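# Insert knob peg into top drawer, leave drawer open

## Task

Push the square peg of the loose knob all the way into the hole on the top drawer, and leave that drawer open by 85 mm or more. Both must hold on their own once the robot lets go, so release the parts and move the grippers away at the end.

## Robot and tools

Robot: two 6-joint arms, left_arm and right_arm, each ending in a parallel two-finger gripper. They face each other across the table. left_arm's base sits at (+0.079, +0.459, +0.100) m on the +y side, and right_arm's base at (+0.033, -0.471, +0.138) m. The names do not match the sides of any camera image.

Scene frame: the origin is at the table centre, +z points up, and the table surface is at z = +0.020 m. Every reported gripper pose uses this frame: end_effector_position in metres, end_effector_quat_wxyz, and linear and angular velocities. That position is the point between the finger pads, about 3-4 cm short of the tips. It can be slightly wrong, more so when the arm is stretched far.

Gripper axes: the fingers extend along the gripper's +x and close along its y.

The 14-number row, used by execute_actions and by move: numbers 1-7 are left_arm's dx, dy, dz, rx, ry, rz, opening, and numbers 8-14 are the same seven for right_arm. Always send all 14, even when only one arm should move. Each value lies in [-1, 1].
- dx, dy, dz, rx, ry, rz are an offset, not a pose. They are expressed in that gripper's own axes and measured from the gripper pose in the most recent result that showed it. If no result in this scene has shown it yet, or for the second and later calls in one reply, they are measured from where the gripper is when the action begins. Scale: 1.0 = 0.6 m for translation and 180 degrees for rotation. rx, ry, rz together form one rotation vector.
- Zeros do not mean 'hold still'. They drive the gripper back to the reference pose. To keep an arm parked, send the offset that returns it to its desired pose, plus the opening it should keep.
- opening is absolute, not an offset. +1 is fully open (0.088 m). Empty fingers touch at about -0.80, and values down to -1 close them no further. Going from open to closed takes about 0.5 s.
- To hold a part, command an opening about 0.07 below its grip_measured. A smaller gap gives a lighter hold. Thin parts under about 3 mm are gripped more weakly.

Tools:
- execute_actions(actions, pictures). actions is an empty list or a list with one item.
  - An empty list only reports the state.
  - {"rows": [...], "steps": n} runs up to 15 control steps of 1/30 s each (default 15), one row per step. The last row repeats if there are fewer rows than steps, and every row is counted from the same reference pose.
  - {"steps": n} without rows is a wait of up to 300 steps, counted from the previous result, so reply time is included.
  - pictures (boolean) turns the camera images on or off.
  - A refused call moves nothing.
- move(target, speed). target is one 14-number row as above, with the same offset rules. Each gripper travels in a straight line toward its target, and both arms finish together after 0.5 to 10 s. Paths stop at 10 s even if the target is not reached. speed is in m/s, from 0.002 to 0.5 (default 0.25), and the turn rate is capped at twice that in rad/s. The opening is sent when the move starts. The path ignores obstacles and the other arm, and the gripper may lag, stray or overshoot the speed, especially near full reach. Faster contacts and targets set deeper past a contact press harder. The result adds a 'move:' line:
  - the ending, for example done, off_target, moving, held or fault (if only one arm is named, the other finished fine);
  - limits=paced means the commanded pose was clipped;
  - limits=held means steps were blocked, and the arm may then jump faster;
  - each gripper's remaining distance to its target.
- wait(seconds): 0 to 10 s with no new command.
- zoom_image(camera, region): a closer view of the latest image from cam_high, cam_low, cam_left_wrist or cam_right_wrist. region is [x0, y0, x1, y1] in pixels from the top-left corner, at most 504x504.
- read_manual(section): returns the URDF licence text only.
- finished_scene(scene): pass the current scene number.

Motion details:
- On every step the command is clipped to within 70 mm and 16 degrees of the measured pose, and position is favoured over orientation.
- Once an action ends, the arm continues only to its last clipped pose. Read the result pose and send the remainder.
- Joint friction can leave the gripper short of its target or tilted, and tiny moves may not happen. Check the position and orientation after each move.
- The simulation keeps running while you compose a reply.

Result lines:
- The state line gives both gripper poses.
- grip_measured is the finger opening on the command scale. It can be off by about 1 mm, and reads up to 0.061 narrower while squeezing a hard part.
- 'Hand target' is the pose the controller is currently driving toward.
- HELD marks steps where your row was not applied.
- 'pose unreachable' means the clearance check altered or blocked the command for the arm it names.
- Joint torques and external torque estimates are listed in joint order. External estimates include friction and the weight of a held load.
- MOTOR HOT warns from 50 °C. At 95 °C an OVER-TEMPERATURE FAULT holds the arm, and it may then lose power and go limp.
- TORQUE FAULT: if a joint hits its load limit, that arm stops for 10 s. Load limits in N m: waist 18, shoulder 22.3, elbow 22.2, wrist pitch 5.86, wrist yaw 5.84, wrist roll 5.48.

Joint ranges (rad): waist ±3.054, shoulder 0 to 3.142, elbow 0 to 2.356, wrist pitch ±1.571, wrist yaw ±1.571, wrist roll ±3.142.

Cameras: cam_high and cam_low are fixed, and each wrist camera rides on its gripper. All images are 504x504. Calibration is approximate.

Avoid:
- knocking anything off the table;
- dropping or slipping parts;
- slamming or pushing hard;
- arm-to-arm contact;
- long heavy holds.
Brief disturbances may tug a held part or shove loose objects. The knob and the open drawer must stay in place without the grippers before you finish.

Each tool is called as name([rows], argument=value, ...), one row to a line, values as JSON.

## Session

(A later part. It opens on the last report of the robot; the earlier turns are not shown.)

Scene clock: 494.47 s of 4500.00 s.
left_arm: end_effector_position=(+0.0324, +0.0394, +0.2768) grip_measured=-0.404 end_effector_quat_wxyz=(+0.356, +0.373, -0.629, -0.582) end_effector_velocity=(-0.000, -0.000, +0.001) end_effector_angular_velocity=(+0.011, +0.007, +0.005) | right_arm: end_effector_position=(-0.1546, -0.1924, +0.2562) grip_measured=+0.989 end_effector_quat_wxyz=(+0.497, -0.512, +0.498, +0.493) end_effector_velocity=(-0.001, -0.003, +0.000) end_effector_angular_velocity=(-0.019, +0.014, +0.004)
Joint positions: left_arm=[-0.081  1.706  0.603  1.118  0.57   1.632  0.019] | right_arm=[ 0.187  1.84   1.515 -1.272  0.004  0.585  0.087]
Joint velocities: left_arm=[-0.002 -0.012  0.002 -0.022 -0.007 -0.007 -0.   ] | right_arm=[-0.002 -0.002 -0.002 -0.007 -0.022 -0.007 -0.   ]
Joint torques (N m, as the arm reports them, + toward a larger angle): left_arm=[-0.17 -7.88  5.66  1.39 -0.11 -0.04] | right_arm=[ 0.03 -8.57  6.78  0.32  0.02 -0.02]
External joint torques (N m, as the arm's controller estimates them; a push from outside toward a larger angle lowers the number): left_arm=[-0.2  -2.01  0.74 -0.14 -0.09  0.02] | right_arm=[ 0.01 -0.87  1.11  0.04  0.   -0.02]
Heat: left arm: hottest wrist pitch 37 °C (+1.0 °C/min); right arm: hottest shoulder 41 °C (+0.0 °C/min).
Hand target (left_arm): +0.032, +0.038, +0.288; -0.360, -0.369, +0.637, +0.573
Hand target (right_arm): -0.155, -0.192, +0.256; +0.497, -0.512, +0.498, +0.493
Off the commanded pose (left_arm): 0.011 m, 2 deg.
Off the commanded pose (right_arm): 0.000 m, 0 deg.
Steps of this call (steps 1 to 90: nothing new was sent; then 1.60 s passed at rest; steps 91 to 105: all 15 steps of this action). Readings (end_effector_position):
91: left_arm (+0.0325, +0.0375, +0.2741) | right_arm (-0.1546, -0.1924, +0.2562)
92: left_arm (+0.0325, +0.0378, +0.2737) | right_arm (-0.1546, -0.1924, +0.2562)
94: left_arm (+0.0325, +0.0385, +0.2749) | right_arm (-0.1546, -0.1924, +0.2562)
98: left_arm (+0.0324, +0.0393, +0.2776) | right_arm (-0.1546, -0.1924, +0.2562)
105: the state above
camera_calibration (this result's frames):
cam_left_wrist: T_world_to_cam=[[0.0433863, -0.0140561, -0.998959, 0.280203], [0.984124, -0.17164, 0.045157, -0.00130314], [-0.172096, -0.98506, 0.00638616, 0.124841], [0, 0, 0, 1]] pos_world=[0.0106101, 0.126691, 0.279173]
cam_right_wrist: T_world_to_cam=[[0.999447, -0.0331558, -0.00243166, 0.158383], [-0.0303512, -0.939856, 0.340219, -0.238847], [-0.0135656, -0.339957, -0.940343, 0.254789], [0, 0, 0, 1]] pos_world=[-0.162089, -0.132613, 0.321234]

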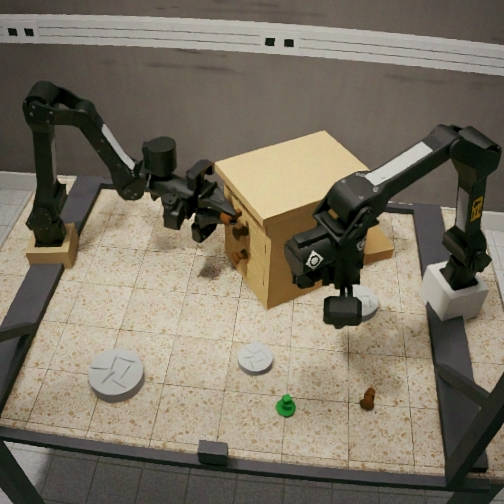

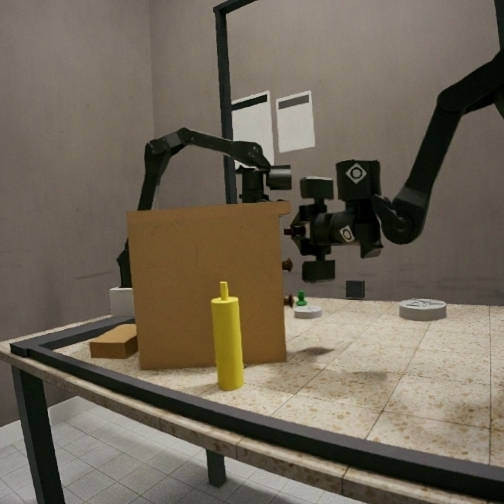

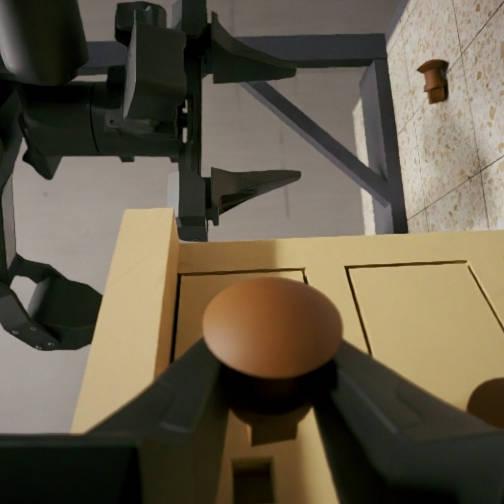

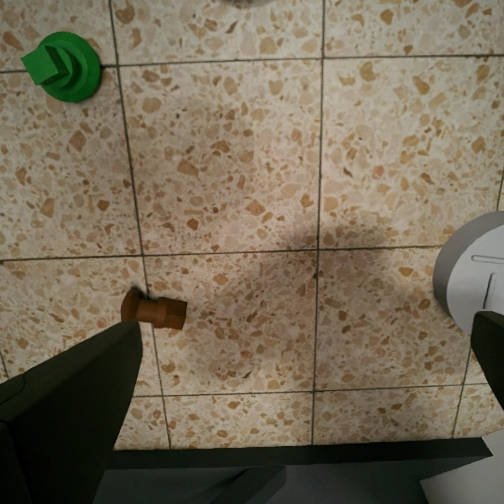

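execute_actions([
  {"rows":[[0,0.05,0,0,0,0,-0.65,0,0,0,0,0,0,1],[0,0.05,0,0,0,0,-0.65,0,0,0,0,0,0,1],[0,0.05,0,0,0,0,-0.65,0,0,0,0,0,0,1],[0,0.012,0,0,0,0,-0.65,0,0,0,0,0,0,1]],"steps":15},
])

Scene clock: 502.73 s of 4500.00 s.
left_arm: end_effector_position=(+0.0321, +0.0403, +0.2878) grip_measured=-0.404 end_effector_quat_wxyz=(+0.357, +0.372, -0.630, -0.580) end_effector_velocity=(+0.000, -0.001, -0.006) end_effector_angular_velocity=(+0.016, +0.008, +0.005) | right_arm: end_effector_position=(-0.1546, -0.1924, +0.2562) grip_measured=+0.989 end_effector_quat_wxyz=(+0.497, -0.512, +0.498, +0.493) end_effector_velocity=(+0.000, -0.001, -0.000) end_effector_angular_velocity=(-0.010, +0.002, +0.005)
Joint positions: left_arm=[-0.082  1.667  0.614  1.074  0.57   1.631  0.019] | right_arm=[ 0.187  1.84   1.515 -1.272  0.004  0.585  0.087]
Joint velocities: left_arm=[-0.002  0.017 -0.002  0.007 -0.007 -0.007 -0.   ] | right_arm=[-0.002  0.002  0.002 -0.007 -0.007 -0.007 -0.   ]
Joint torques (N m, as the arm reports them, + toward a larger angle): left_arm=[-0.04 -4.93  4.52  1.86 -0.07  0.01] | right_arm=[ 0.02 -8.53  6.75  0.31  0.03 -0.02]
External joint torques (N m, as the arm's controller estimates them; a push from outside toward a larger angle lowers the number): left_arm=[-0.04  0.86 -0.57  0.33 -0.06  0.07] | right_arm=[ 0.03 -0.9   1.13  0.03  0.   -0.02]
Heat: left arm: hottest wrist pitch 37 °C (+0.0 °C/min); right arm: hottest shoulder 42 °C (+1.0 °C/min).
Hand target (left_arm): +0.032, +0.040, +0.284; -0.356, -0.373, +0.629, +0.582
Hand target (right_arm): -0.155, -0.192, +0.256; +0.497, -0.512, +0.498, +0.493
Off the commanded pose (left_arm): 0.004 m, 0 deg.
Off the commanded pose (right_arm): 0.000 m, 0 deg.
Steps of this call (steps 1 to 90: nothing new was sent; then 4.77 s passed at rest; steps 91 to 105: all 15 steps of this action). Readings (end_effector_position):
91: left_arm (+0.0324, +0.0396, +0.2773) | right_arm (-0.1546, -0.1924, +0.2562)
92: left_arm (+0.0323, +0.0403, +0.2774) | right_arm (-0.1546, -0.1924, +0.2562)
94: left_arm (+0.0321, +0.0413, +0.2829) | right_arm (-0.1546, -0.1924, +0.2562)
98: left_arm (+0.0321, +0.0406, +0.2871) | right_arm (-0.1546, -0.1924, +0.2562)
105: the state above
camera_calibration (this result's frames):
cam_left_wrist: T_world_to_cam=[[0.0432409, -0.0201721, -0.998861, 0.291473], [0.984063, -0.171748, 0.0460687, -0.00166521], [-0.172482, -0.984934, 0.0124241, 0.12392], [0, 0, 0, 1]] pos_world=[0.010409, 0.127647, 0.289678]
cam_right_wrist: T_world_to_cam=[[0.999447, -0.0331558, -0.00243166, 0.158383], [-0.0303512, -0.939856, 0.340219, -0.238847], [-0.0135656, -0.339957, -0.940343, 0.254789], [0, 0, 0, 1]] pos_world=[-0.162089, -0.132613, 0.321234]

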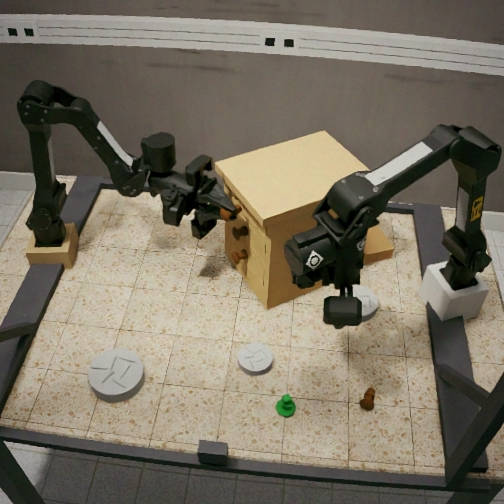

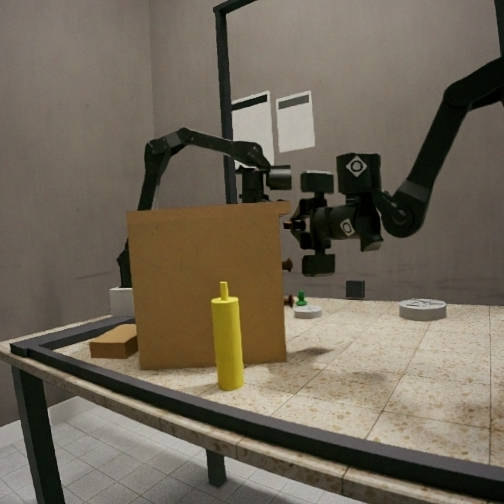

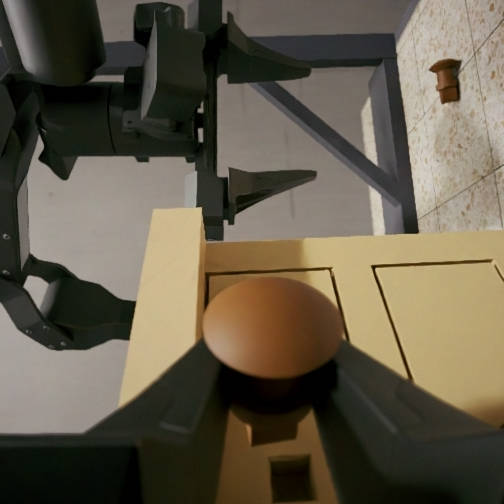

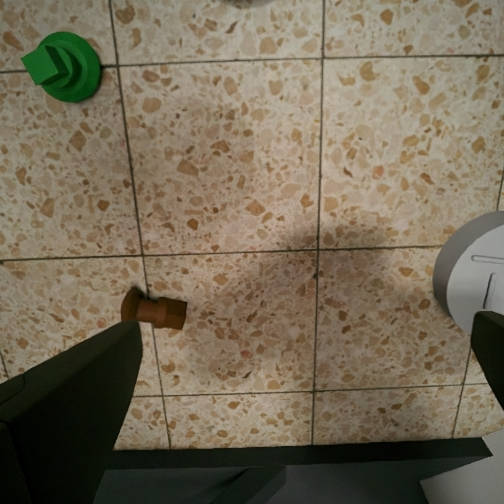

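execute_actions(actions=[])

zoom_image(camera="cam_left_wrist", region=[180,360,380,504])

zoom_image(camera="cam_low", region=[250,190,330,270])

Scene clock: 505.53 s of 4500.00 s.
left_arm: end_effector_position=(+0.0322, +0.0402, +0.2877) grip_measured=-0.404 end_effector_quat_wxyz=(+0.357, +0.372, -0.631, -0.580) end_effector_velocity=(-0.002, +0.001, +0.001) end_effector_angular_velocity=(-0.004, +0.006, -0.010) | right_arm: end_effector_position=(-0.1546, -0.1924, +0.2562) grip_measured=+0.989 end_effector_quat_wxyz=(+0.497, -0.512, +0.498, +0.493) end_effector_velocity=(+0.004, +0.000, +0.000) end_effector_angular_velocity=(-0.002, -0.010, -0.014)
Joint positions: left_arm=[-0.082  1.668  0.614  1.075  0.57   1.631  0.019] | right_arm=[ 0.187  1.84   1.515 -1.272  0.004  0.585  0.087]
Joint velocities: left_arm=[-0.002 -0.002 -0.002  0.007  0.007 -0.007  0.   ] | right_arm=[-0.007 -0.002 -0.002 -0.007  0.007  0.007 -0.   ]
Joint torques (N m, as the arm reports them, + toward a larger angle): left_arm=[-0.11 -4.73  4.54  1.8  -0.03 -0.01] | right_arm=[ 0.04 -8.54  6.73  0.31  0.02 -0.01]
External joint torques (N m, as the arm's controller estimates them; a push from outside toward a larger angle lowers the number): left_arm=[-0.1   1.06 -0.56  0.27 -0.03  0.05] | right_arm=[ 0.08 -0.89  1.1   0.03 -0.01 -0.02]
Heat: left arm: hottest wrist pitch 37 °C (+0.0 °C/min); right arm: hottest shoulder 42 °C (+1.0 °C/min).
Hand target (left_arm): +0.032, +0.040, +0.284; -0.356, -0.373, +0.629, +0.582
Hand target (right_arm): -0.155, -0.192, +0.256; +0.497, -0.512, +0.498, +0.493
Off the commanded pose (left_arm): 0.004 m, 0 deg.
Off the commanded pose (right_arm): 0.000 m, 0 deg.
Steps of this call (steps 1 to 84: nothing new was sent). Readings (end_effector_position):
1: left_arm (+0.0321, +0.0403, +0.2877) | right_arm (-0.1546, -0.1924, +0.2562)
2: left_arm (+0.0321, +0.0403, +0.2878) | right_arm (-0.1546, -0.1924, +0.2562)
4: left_arm (+0.0321, +0.0403, +0.2879) | right_arm (-0.1546, -0.1924, +0.2562)
8: left_arm (+0.0322, +0.0403, +0.2878) | right_arm (-0.1546, -0.1924, +0.2562)
84: the state above
camera_calibration (this result's frames):
cam_left_wrist: T_world_to_cam=[[0.0433036, -0.0209316, -0.998843, 0.291415], [0.98406, -0.171713, 0.0462611, -0.0017404], [-0.172482, -0.984925, 0.0131622, 0.123623], [0, 0, 0, 1]] pos_world=[0.0104162, 0.12756, 0.289531]
cam_right_wrist: T_world_to_cam=[[0.999447, -0.0331558, -0.00243166, 0.158383], [-0.0303512, -0.939856, 0.340219, -0.238847], [-0.0135656, -0.339957, -0.940343, 0.254789], [0, 0, 0, 1]] pos_world=[-0.162089, -0.132613, 0.321234]

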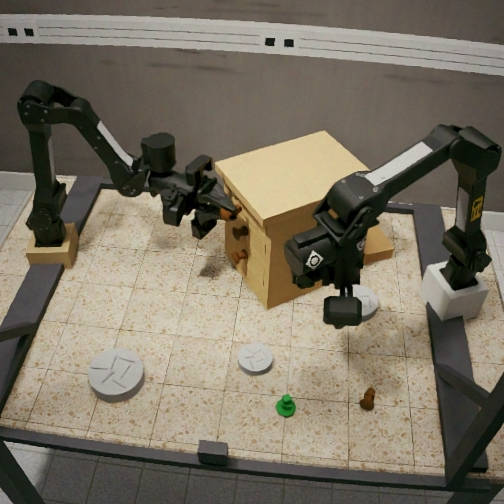

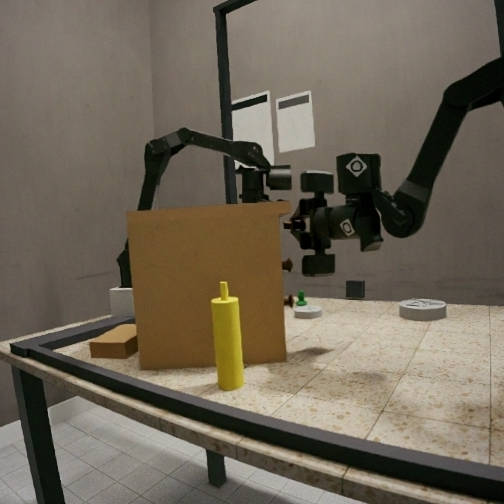

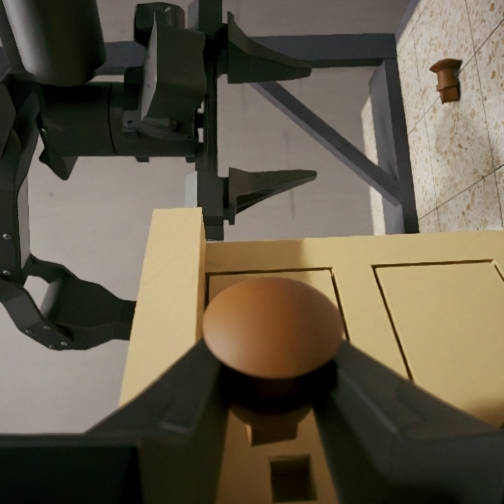

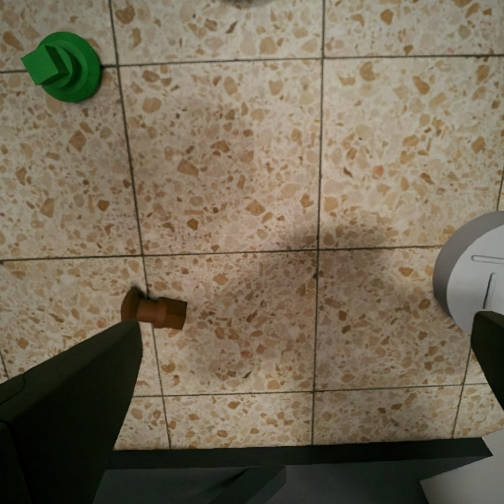

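Region (180, 360, 380, 504) of cam_left_wrist's 504x504 image, scaled by 2.520, with more detail than that image has; it fills the top 363 rows of this view, and the rest is white.

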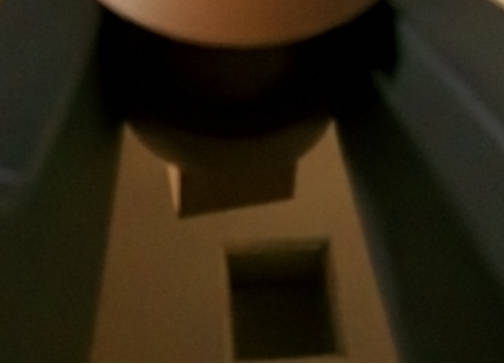

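Region (250, 190, 330, 270) of cam_low's 504x504 image, scaled by 6.300, with more detail than that image has.

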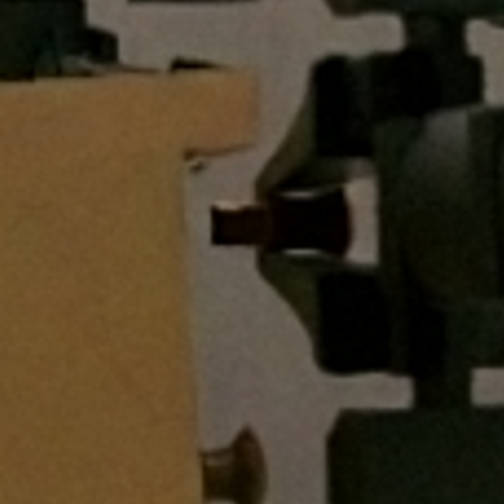

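move(target=[-0.0136,-0.009,-0.0064,0,0,0,-0.65,0,0,0,0,0,0,1], speed=0.03)

zoom_image(camera="cam_left_wrist", region=[180,360,380,504])

zoom_image(camera="cam_high", region=[190,180,270,260])

Scene clock: 521.07 s of 4500.00 s.
left_arm: end_effector_position=(+0.0387, +0.0439, +0.2862) grip_measured=-0.404 end_effector_quat_wxyz=(+0.358, +0.371, -0.633, -0.577) end_effector_velocity=(-0.000, +0.002, -0.000) end_effector_angular_velocity=(+0.001, +0.006, -0.005) | right_arm: end_effector_position=(-0.1546, -0.1924, +0.2562) grip_measured=+0.989 end_effector_quat_wxyz=(+0.497, -0.512, +0.498, +0.493) end_effector_velocity=(+0.003, -0.001, +0.000) end_effector_angular_velocity=(-0.002, -0.010, -0.010)
Joint positions: left_arm=[-0.058  1.668  0.597  1.1    0.592  1.631  0.019] | right_arm=[ 0.187  1.84   1.515 -1.272  0.004  0.585  0.087]
Joint velocities: left_arm=[ 0.002 -0.002 -0.007  0.007  0.007 -0.007  0.   ] | right_arm=[-0.002 -0.002 -0.002 -0.007  0.007  0.007 -0.   ]
Joint torques (N m, as the arm reports them, + toward a larger angle): left_arm=[ 0.39 -5.45  3.83  1.86  0.18 -0.07] | right_arm=[ 0.01 -8.56  6.78  0.31  0.04 -0.02]
External joint torques (N m, as the arm's controller estimates them; a push from outside toward a larger angle lowers the number): left_arm=[ 0.38  0.22 -1.18  0.35  0.2  -0.01] | right_arm=[-0.02 -0.89  1.12  0.02  0.01 -0.02]
Heat: left arm: hottest wrist pitch 38 °C (+0.0 °C/min); right arm: hottest shoulder 42 °C (+1.0 °C/min).
Hand target (left_arm): +0.040, +0.045, +0.282; -0.357, -0.372, +0.631, +0.580
Hand target (right_arm): -0.155, -0.192, +0.256; +0.497, -0.512, +0.498, +0.493
Off the commanded pose (left_arm): 0.004 m, 0 deg.
Off the commanded pose (right_arm): 0.000 m, 0 deg.
After step 90, 11.80 s passed at rest.
move: done
camera_calibration (this result's frames):
cam_left_wrist: T_world_to_cam=[[0.0446177, -0.028397, -0.9986, 0.289901], [0.984261, -0.169846, 0.0488069, -0.00825191], [-0.170994, -0.985061, 0.0203719, 0.126304], [0, 0, 0, 1]] pos_world=[0.0167845, 0.131248, 0.287325]
cam_right_wrist: T_world_to_cam=[[0.999447, -0.0331558, -0.00243166, 0.158383], [-0.0303512, -0.939856, 0.340219, -0.238847], [-0.0135656, -0.339957, -0.940343, 0.254789], [0, 0, 0, 1]] pos_world=[-0.162089, -0.132613, 0.321234]

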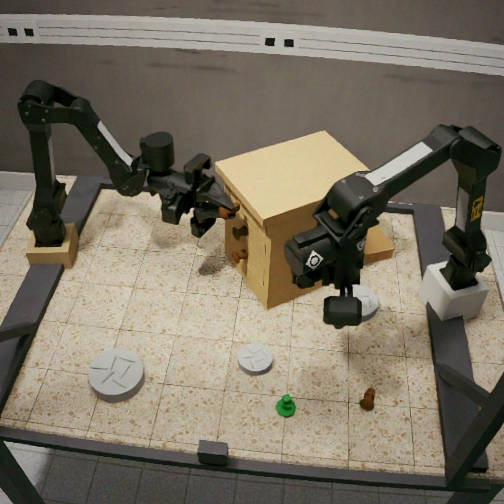

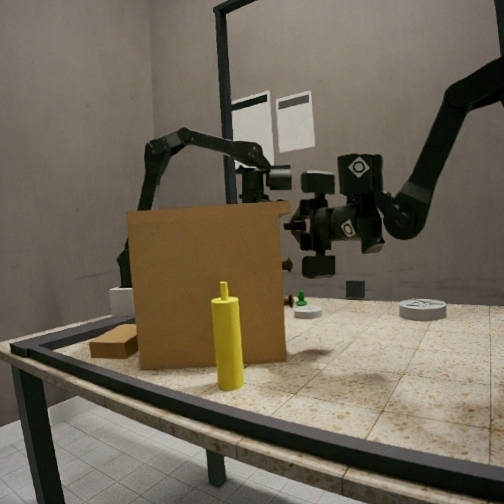

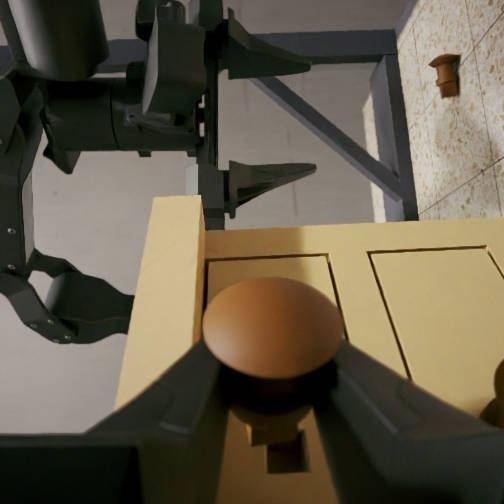

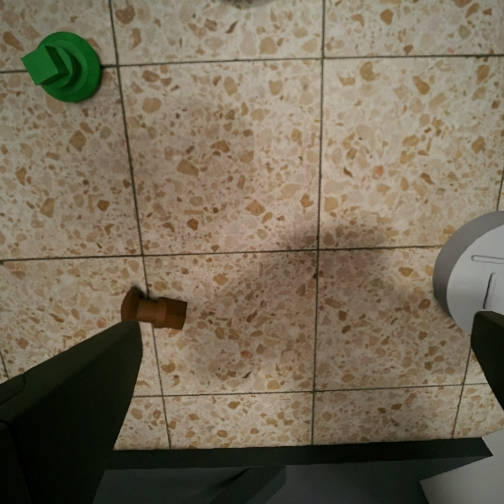

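Region (180, 360, 380, 504) of cam_left_wrist's 504x504 image, scaled by 2.520, with more detail than that image has; it fills the top 363 rows of this view, and the rest is white.

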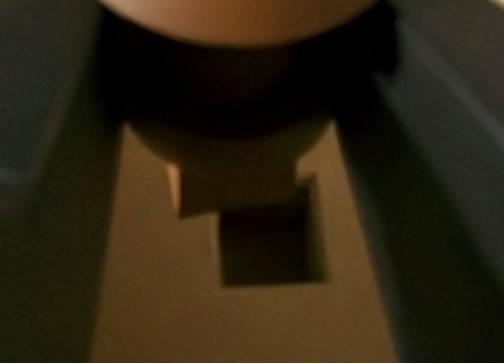

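Region (190, 180, 270, 260) of cam_high's 504x504 image, scaled by 6.300, with more detail than that image has.

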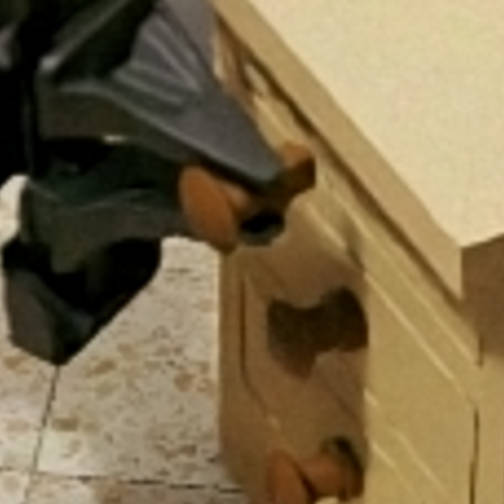

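move(target=[0.0056,-0.012,-0.0121,0,0,0,-0.65,0,0,0,0,0,0,1], speed=0.03)

zoom_image(camera="cam_left_wrist", region=[180,360,380,504])

zoom_image(camera="cam_low", region=[250,190,330,270])

Scene clock: 533.37 s of 4500.00 s.
left_arm: end_effector_position=(+0.0424, +0.0403, +0.2785) grip_measured=-0.404 end_effector_quat_wxyz=(+0.358, +0.373, -0.631, -0.579) end_effector_velocity=(+0.002, -0.003, -0.002) end_effector_angular_velocity=(+0.011, +0.007, +0.010) | right_arm: end_effector_position=(-0.1546, -0.1924, +0.2562) grip_measured=+0.989 end_effector_quat_wxyz=(+0.497, -0.512, +0.498, +0.493) end_effector_velocity=(+0.004, -0.004, +0.000) end_effector_angular_velocity=(-0.022, -0.006, -0.000)
Joint positions: left_arm=[-0.047  1.705  0.603  1.125  0.602  1.631  0.019] | right_arm=[ 0.187  1.84   1.515 -1.272  0.004  0.585  0.087]
Joint velocities: left_arm=[ 0.002  0.007  0.007 -0.007 -0.007 -0.007  0.   ] | right_arm=[-0.007 -0.002 -0.002 -0.022 -0.007 -0.007 -0.   ]
Joint torques (N m, as the arm reports them, + toward a larger angle): left_arm=[ 0.38 -4.98  5.78  1.82  0.2  -0.04] | right_arm=[ 0.03 -8.52  6.76  0.32  0.03 -0.01]
External joint torques (N m, as the arm's controller estimates them; a push from outside toward a larger angle lowers the number): left_arm=[0.33 0.85 0.93 0.32 0.21 0.01] | right_arm=[ 0.08 -0.85  1.12  0.04 -0.01 -0.01]
Heat: left arm: hottest wrist pitch 38 °C (+0.0 °C/min); right arm: hottest shoulder 42 °C (+1.0 °C/min).
Hand target (left_arm): +0.044, +0.037, +0.280; -0.358, -0.371, +0.633, +0.577
Hand target (right_arm): -0.155, -0.192, +0.256; +0.497, -0.512, +0.498, +0.493
Off the commanded pose (left_arm): 0.004 m, 0 deg.
Off the commanded pose (right_arm): 0.000 m, 0 deg.
After step 90, 8.57 s passed at rest.
move: done
camera_calibration (this result's frames):
cam_left_wrist: T_world_to_cam=[[0.0441442, -0.0215019, -0.998794, 0.281727], [0.98448, -0.169044, 0.0471507, -0.011741], [-0.169854, -0.985374, 0.0137059, 0.125336], [0, 0, 0, 1]] pos_world=[0.020411, 0.127576, 0.280223]
cam_right_wrist: T_world_to_cam=[[0.999447, -0.0331558, -0.00243166, 0.158383], [-0.0303512, -0.939856, 0.340219, -0.238847], [-0.0135656, -0.339957, -0.940343, 0.254789], [0, 0, 0, 1]] pos_world=[-0.162089, -0.132613, 0.321234]

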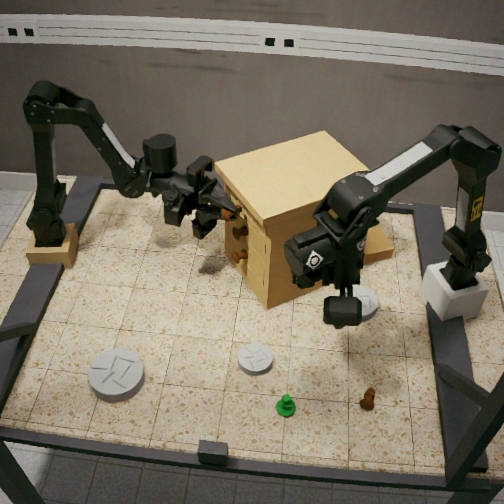

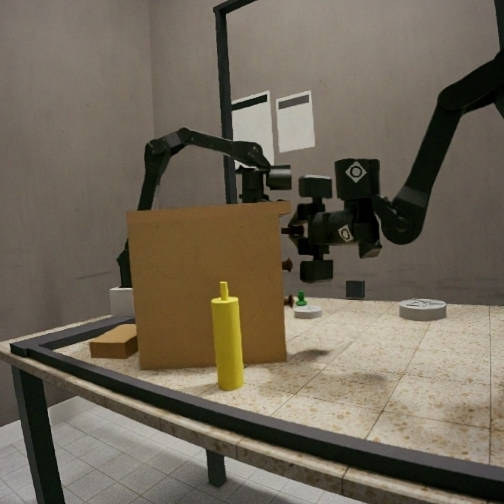

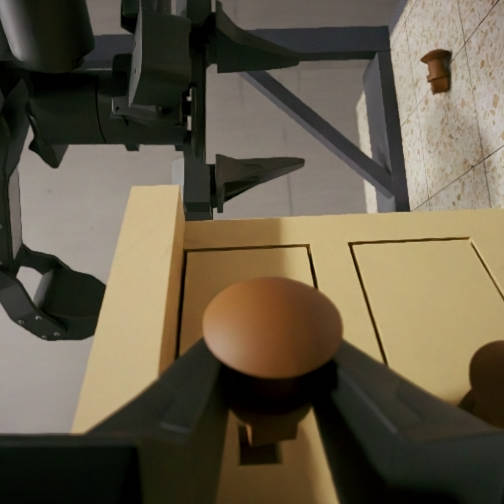

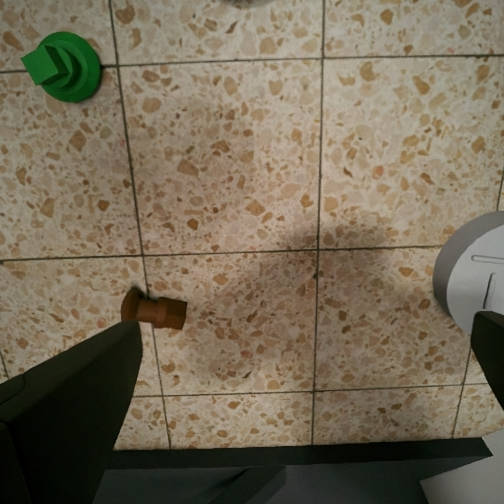

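Region (180, 360, 380, 504) of cam_left_wrist's 504x504 image, scaled by 2.520, with more detail than that image has; it fills the top 363 rows of this view, and the rest is white.

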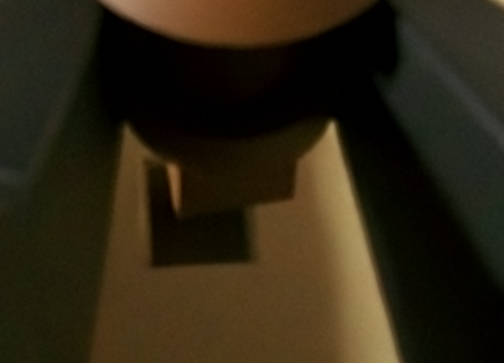

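Region (250, 190, 330, 270) of cam_low's 504x504 image, scaled by 6.300, with more detail than that image has.

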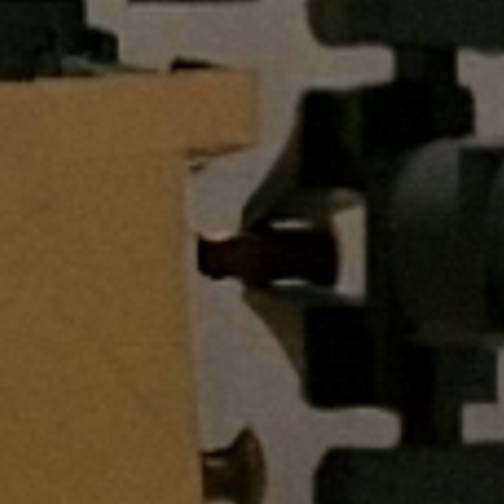

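execute_actions([
  {"rows":[[0,0.04,0,0,0,0,-0.65,0,0,0,0,0,0,1],[0,0.04,0,0,0,0,-0.65,0,0,0,0,0,0,1],[0,0.008,0,0,0,0,-0.65,0,0,0,0,0,0,1]],"steps":15},
])

zoom_image(camera="cam_left_wrist", region=[180,360,380,504])

Scene clock: 542.07 s of 4500.00 s.
left_arm: end_effector_position=(+0.0423, +0.0405, +0.2808) grip_measured=-0.404 end_effector_quat_wxyz=(+0.356, +0.374, -0.628, -0.582) end_effector_velocity=(-0.002, +0.000, +0.003) end_effector_angular_velocity=(-0.009, +0.005, -0.010) | right_arm: end_effector_position=(-0.1546, -0.1924, +0.2562) grip_measured=+0.989 end_effector_quat_wxyz=(+0.497, -0.512, +0.498, +0.493) end_effector_velocity=(+0.003, -0.005, +0.002) end_effector_angular_velocity=(-0.018, -0.003, +0.005)
Joint positions: left_arm=[-0.047  1.69   0.608  1.095  0.602  1.631  0.019] | right_arm=[ 0.187  1.84   1.515 -1.272  0.004  0.585  0.087]
Joint velocities: left_arm=[-0.002 -0.002  0.002  0.007  0.007 -0.007  0.   ] | right_arm=[-0.002 -0.007 -0.002 -0.022 -0.007 -0.007 -0.   ]
Joint torques (N m, as the arm reports them, + toward a larger angle): left_arm=[-0.13 -6.18  4.58  1.72 -0.06 -0.08] | right_arm=[ 0.03 -8.55  6.77  0.31  0.02 -0.01]
External joint torques (N m, as the arm's controller estimates them; a push from outside toward a larger angle lowers the number): left_arm=[-0.15 -0.33 -0.42  0.21 -0.05 -0.02] | right_arm=[ 0.07 -0.82  1.1   0.03 -0.01 -0.02]
Heat: left arm: hottest wrist pitch 38 °C (+1.0 °C/min); right arm: hottest shoulder 42 °C (+1.0 °C/min).
Hand target (left_arm): +0.042, +0.041, +0.283; -0.357, -0.373, +0.630, +0.580
Hand target (right_arm): -0.155, -0.192, +0.256; +0.497, -0.512, +0.498, +0.493
Off the commanded pose (left_arm): 0.003 m, 1 deg.
Off the commanded pose (right_arm): 0.000 m, 0 deg.
Steps of this call (steps 1 to 90: nothing new was sent; then 5.20 s passed at rest; steps 91 to 105: all 15 steps of this action). Readings (end_effector_position):
91: left_arm (+0.0424, +0.0401, +0.2783) | right_arm (-0.1546, -0.1924, +0.2562)
92: left_arm (+0.0423, +0.0404, +0.2778) | right_arm (-0.1546, -0.1924, +0.2562)
94: left_arm (+0.0423, +0.0405, +0.2797) | right_arm (-0.1546, -0.1924, +0.2562)
98: left_arm (+0.0423, +0.0405, +0.2800) | right_arm (-0.1546, -0.1924, +0.2562)
105: the state above
camera_calibration (this result's frames):
cam_left_wrist: T_world_to_cam=[[0.0427865, -0.0126356, -0.999004, 0.283752], [0.984476, -0.169832, 0.0443123, -0.0109198], [-0.170223, -0.985392, 0.00517289, 0.127885], [0, 0, 0, 1]] pos_world=[0.0203786, 0.127748, 0.283291]
cam_right_wrist: T_world_to_cam=[[0.999447, -0.0331558, -0.00243166, 0.158383], [-0.0303512, -0.939856, 0.340219, -0.238847], [-0.0135656, -0.339957, -0.940343, 0.254789], [0, 0, 0, 1]] pos_world=[-0.162089, -0.132613, 0.321234]

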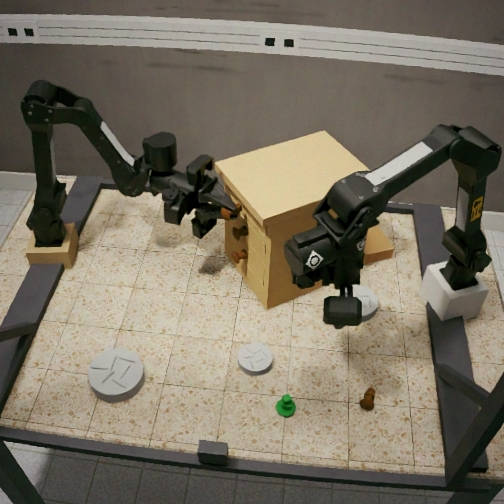

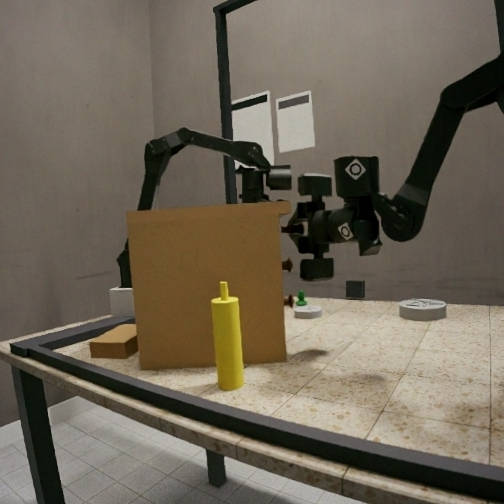

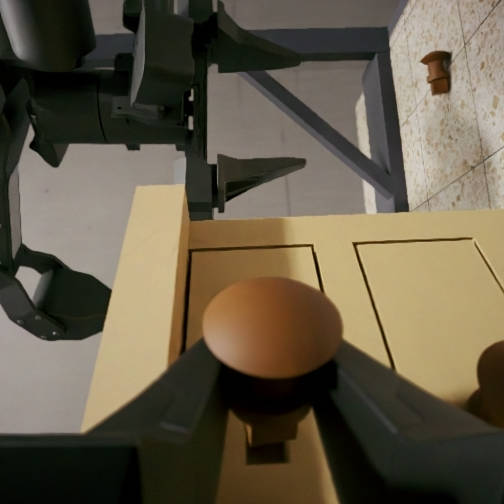

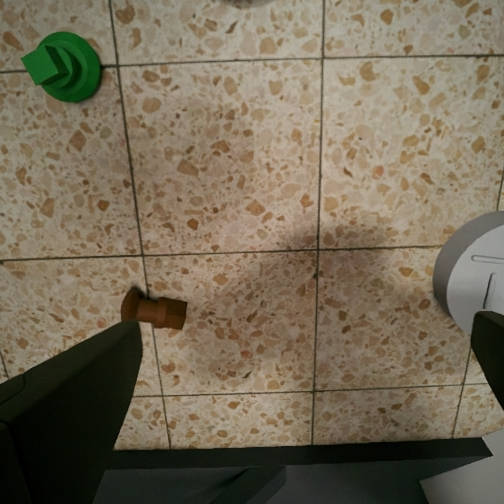

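Region (180, 360, 380, 504) of cam_left_wrist's 504x504 image, scaled by 2.520, with more detail than that image has; it fills the top 363 rows of this view, and the rest is white.

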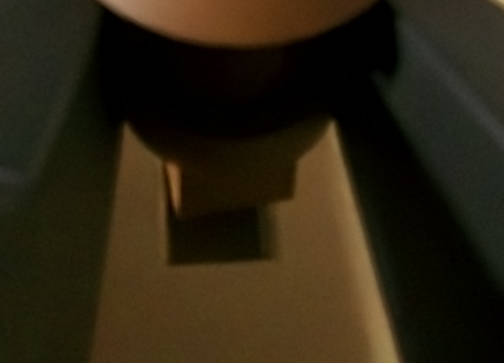

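move(target=[0,0.012,0,0.0164,0,-0.0353,-0.65,0,0,0,0,0,0,1], speed=0.05)

zoom_image(camera="cam_left_wrist", region=[180,360,380,504])

Scene clock: 558.73 s of 4500.00 s.
left_arm: end_effector_position=(+0.0429, +0.0423, +0.2770) grip_measured=-0.404 end_effector_quat_wxyz=(+0.310, +0.419, -0.612, -0.595) end_effector_velocity=(-0.000, +0.000, +0.002) end_effector_angular_velocity=(+0.002, -0.019, +0.002) | right_arm: end_effector_position=(-0.1546, -0.1924, +0.2562) grip_measured=+0.989 end_effector_quat_wxyz=(+0.497, -0.512, +0.498, +0.493) end_effector_velocity=(+0.002, +0.003, +0.000) end_effector_angular_velocity=(+0.010, -0.002, +0.000)
Joint positions: left_arm=[-0.05   1.595  0.65   0.802  0.587  1.752  0.019] | right_arm=[ 0.187  1.84   1.515 -1.272  0.004  0.585  0.087]
Joint velocities: left_arm=[-0.002 -0.017  0.007 -0.037 -0.007  0.022 -0.   ] | right_arm=[-0.007 -0.002 -0.002  0.007  0.007 -0.007 -0.   ]
Joint torques (N m, as the arm reports them, + toward a larger angle): left_arm=[-0.38 -7.45  6.26  1.43 -0.11  0.05] | right_arm=[ 0.02 -8.55  6.78  0.32  0.02 -0.02]
External joint torques (N m, as the arm's controller estimates them; a push from outside toward a larger angle lowers the number): left_arm=[-0.39 -1.8   0.78 -0.12 -0.17  0.1 ] | right_arm=[ 0.09 -0.85  1.08  0.02 -0.02 -0.02]
Heat: left arm: hottest wrist pitch 39 °C (+2.0 °C/min); right arm: hottest shoulder 42 °C (+0.0 °C/min).
Hand target (left_arm): +0.042, +0.041, +0.288; -0.314, -0.417, +0.621, +0.585
Hand target (right_arm): -0.155, -0.192, +0.256; +0.497, -0.512, +0.498, +0.493
Off the commanded pose (left_arm): 0.011 m, 2 deg.
Off the commanded pose (right_arm): 0.000 m, 0 deg.
After step 90, 12.20 s passed at rest.
move: off_target (left_arm)
camera_calibration (this result's frames):
cam_left_wrist: T_world_to_cam=[[0.132429, 0.0875254, -0.987321, 0.268632], [0.978263, -0.171908, 0.115975, -0.0305197], [-0.159577, -0.981217, -0.108388, 0.160646], [0, 0, 0, 1]] pos_world=[0.0199171, 0.12887, 0.286177]
cam_right_wrist: T_world_to_cam=[[0.999447, -0.0331558, -0.00243166, 0.158383], [-0.0303512, -0.939856, 0.340219, -0.238847], [-0.0135656, -0.339957, -0.940343, 0.254789], [0, 0, 0, 1]] pos_world=[-0.162089, -0.132613, 0.321234]

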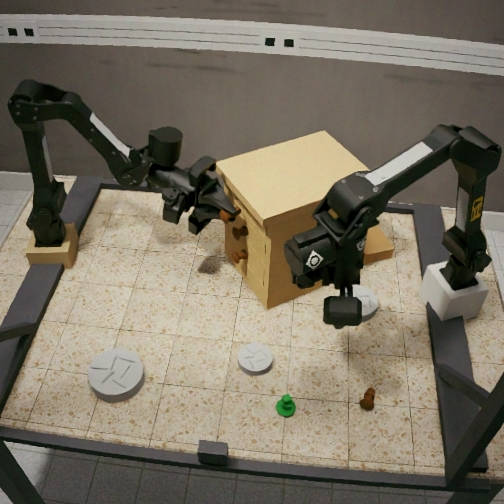

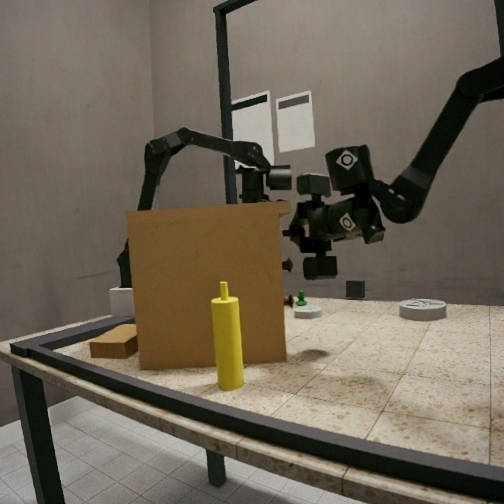

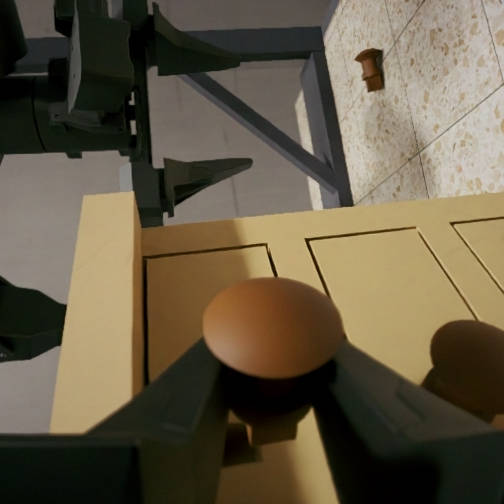

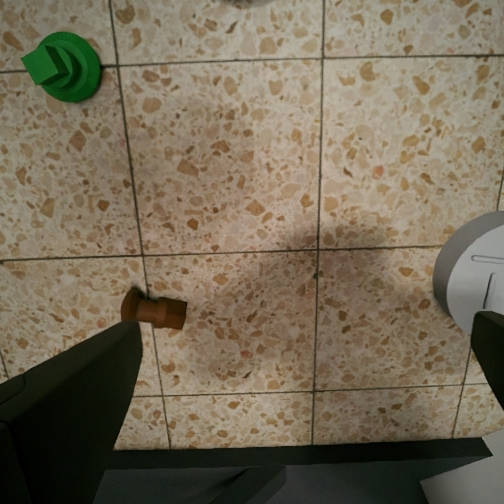

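Region (180, 360, 380, 504) of cam_left_wrist's 504x504 image, scaled by 2.520, with more detail than that image has; it fills the top 363 rows of this view, and the rest is white.

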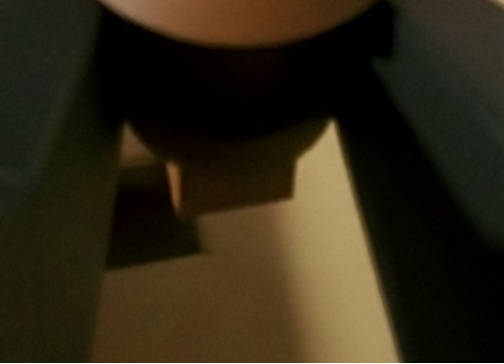

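execute_actions([
  {"rows":[[-0.006,0.05,-0.005,0,0,0,-0.65,0,0,0,0,0,0,1],[-0.006,0.05,-0.005,0,0,0,-0.65,0,0,0,0,0,0,1],[-0.006,0.05,-0.005,0,0,0,-0.65,0,0,0,0,0,0,1],[-0.002,0.018,-0.002,0,0,0,-0.65,0,0,0,0,0,0,1]],"steps":15},
])

zoom_image(camera="cam_left_wrist", region=[180,360,380,504])

Scene clock: 565.47 s of 4500.00 s.
left_arm: end_effector_position=(+0.0429, +0.0427, +0.2887) grip_measured=-0.404 end_effector_quat_wxyz=(+0.310, +0.420, -0.612, -0.594) end_effector_velocity=(-0.000, -0.000, +0.000) end_effector_angular_velocity=(+0.006, +0.006, +0.006) | right_arm: end_effector_position=(-0.1546, -0.1924, +0.2562) grip_measured=+0.989 end_effector_quat_wxyz=(+0.497, -0.512, +0.498, +0.493) end_effector_velocity=(+0.005, -0.007, -0.001) end_effector_angular_velocity=(-0.039, -0.017, +0.005)
Joint positions: left_arm=[-0.05   1.558  0.673  0.742  0.586  1.753  0.019] | right_arm=[ 0.187  1.84   1.515 -1.272  0.004  0.585  0.087]
Joint velocities: left_arm=[-0.002 -0.002  0.002 -0.007 -0.007 -0.007 -0.   ] | right_arm=[-0.002  0.002 -0.002 -0.037 -0.007 -0.007 -0.   ]
Joint torques (N m, as the arm reports them, + toward a larger angle): left_arm=[-0.05 -5.52  5.17  1.76  0.09 -0.08] | right_arm=[ 0.01 -8.53  6.74  0.31  0.03 -0.02]
External joint torques (N m, as the arm's controller estimates them; a push from outside toward a larger angle lowers the number): left_arm=[-0.05  0.04 -0.49  0.2   0.03 -0.02] | right_arm=[ 0.02 -0.88  1.12  0.04  0.   -0.02]
Heat: left arm: hottest wrist pitch 38 °C (+1.0 °C/min); right arm: hottest shoulder 42 °C (+0.0 °C/min).
Hand target (left_arm): +0.043, +0.042, +0.288; -0.310, -0.419, +0.612, +0.595
Hand target (right_arm): -0.155, -0.192, +0.256; +0.497, -0.512, +0.498, +0.493
Off the commanded pose (left_arm): 0.001 m, 0 deg.
Off the commanded pose (right_arm): 0.000 m, 0 deg.
Steps of this call (steps 1 to 90: nothing new was sent; then 3.23 s passed at rest; steps 91 to 105: all 15 steps of this action). Readings (end_effector_position):
91: left_arm (+0.0429, +0.0427, +0.2771) | right_arm (-0.1546, -0.1924, +0.2562)
92: left_arm (+0.0429, +0.0432, +0.2776) | right_arm (-0.1546, -0.1924, +0.2562)
94: left_arm (+0.0428, +0.0435, +0.2831) | right_arm (-0.1546, -0.1924, +0.2562)
98: left_arm (+0.0429, +0.0428, +0.2877) | right_arm (-0.1546, -0.1924, +0.2562)
105: the state above
camera_calibration (this result's frames):
cam_left_wrist: T_world_to_cam=[[0.133415, 0.0874225, -0.987197, 0.280074], [0.978185, -0.171655, 0.116996, -0.0321191], [-0.15923, -0.98127, -0.108417, 0.162279], [0, 0, 0, 1]] pos_world=[0.019892, 0.129241, 0.29784]
cam_right_wrist: T_world_to_cam=[[0.999447, -0.0331558, -0.00243166, 0.158383], [-0.0303512, -0.939856, 0.340219, -0.238847], [-0.0135656, -0.339957, -0.940343, 0.254789], [0, 0, 0, 1]] pos_world=[-0.162089, -0.132613, 0.321234]

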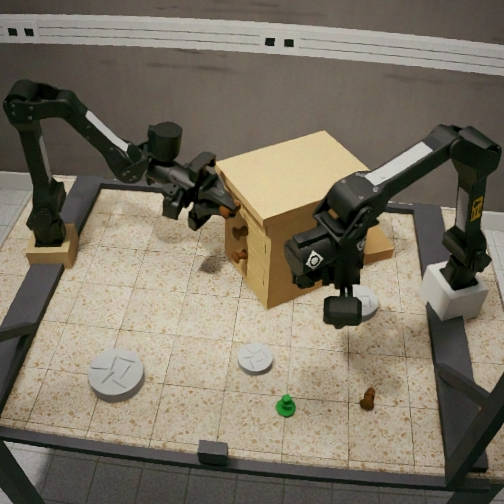

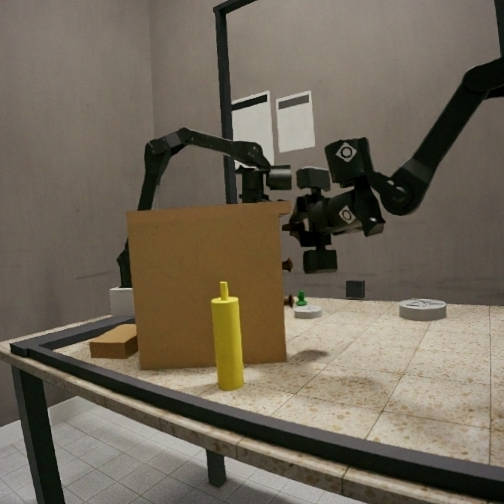

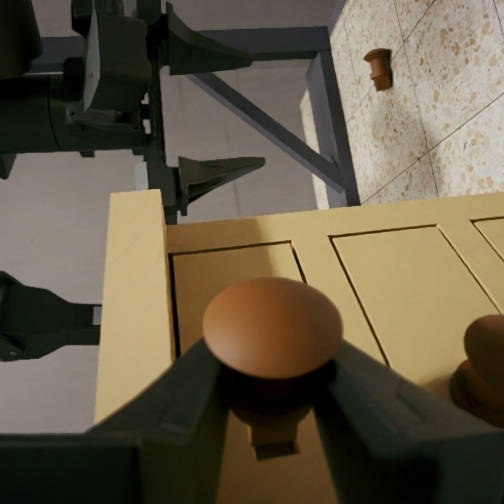

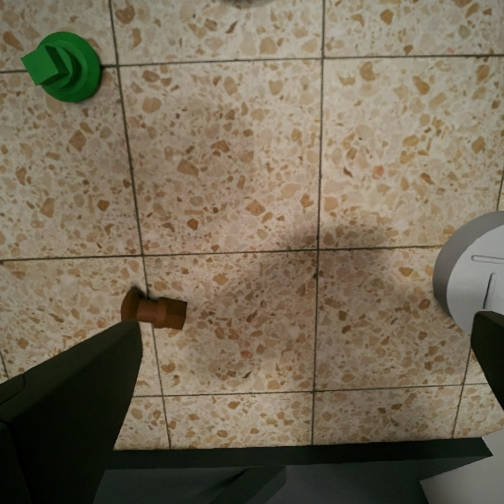

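Region (180, 360, 380, 504) of cam_left_wrist's 504x504 image, scaled by 2.520, with more detail than that image has; it fills the top 363 rows of this view, and the rest is white.

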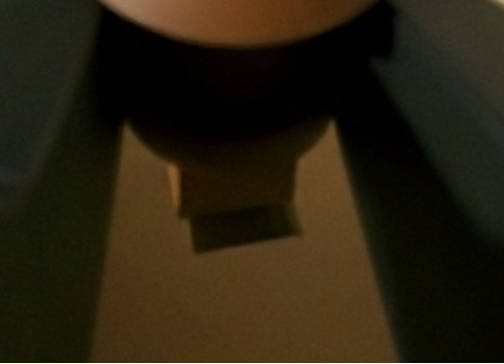

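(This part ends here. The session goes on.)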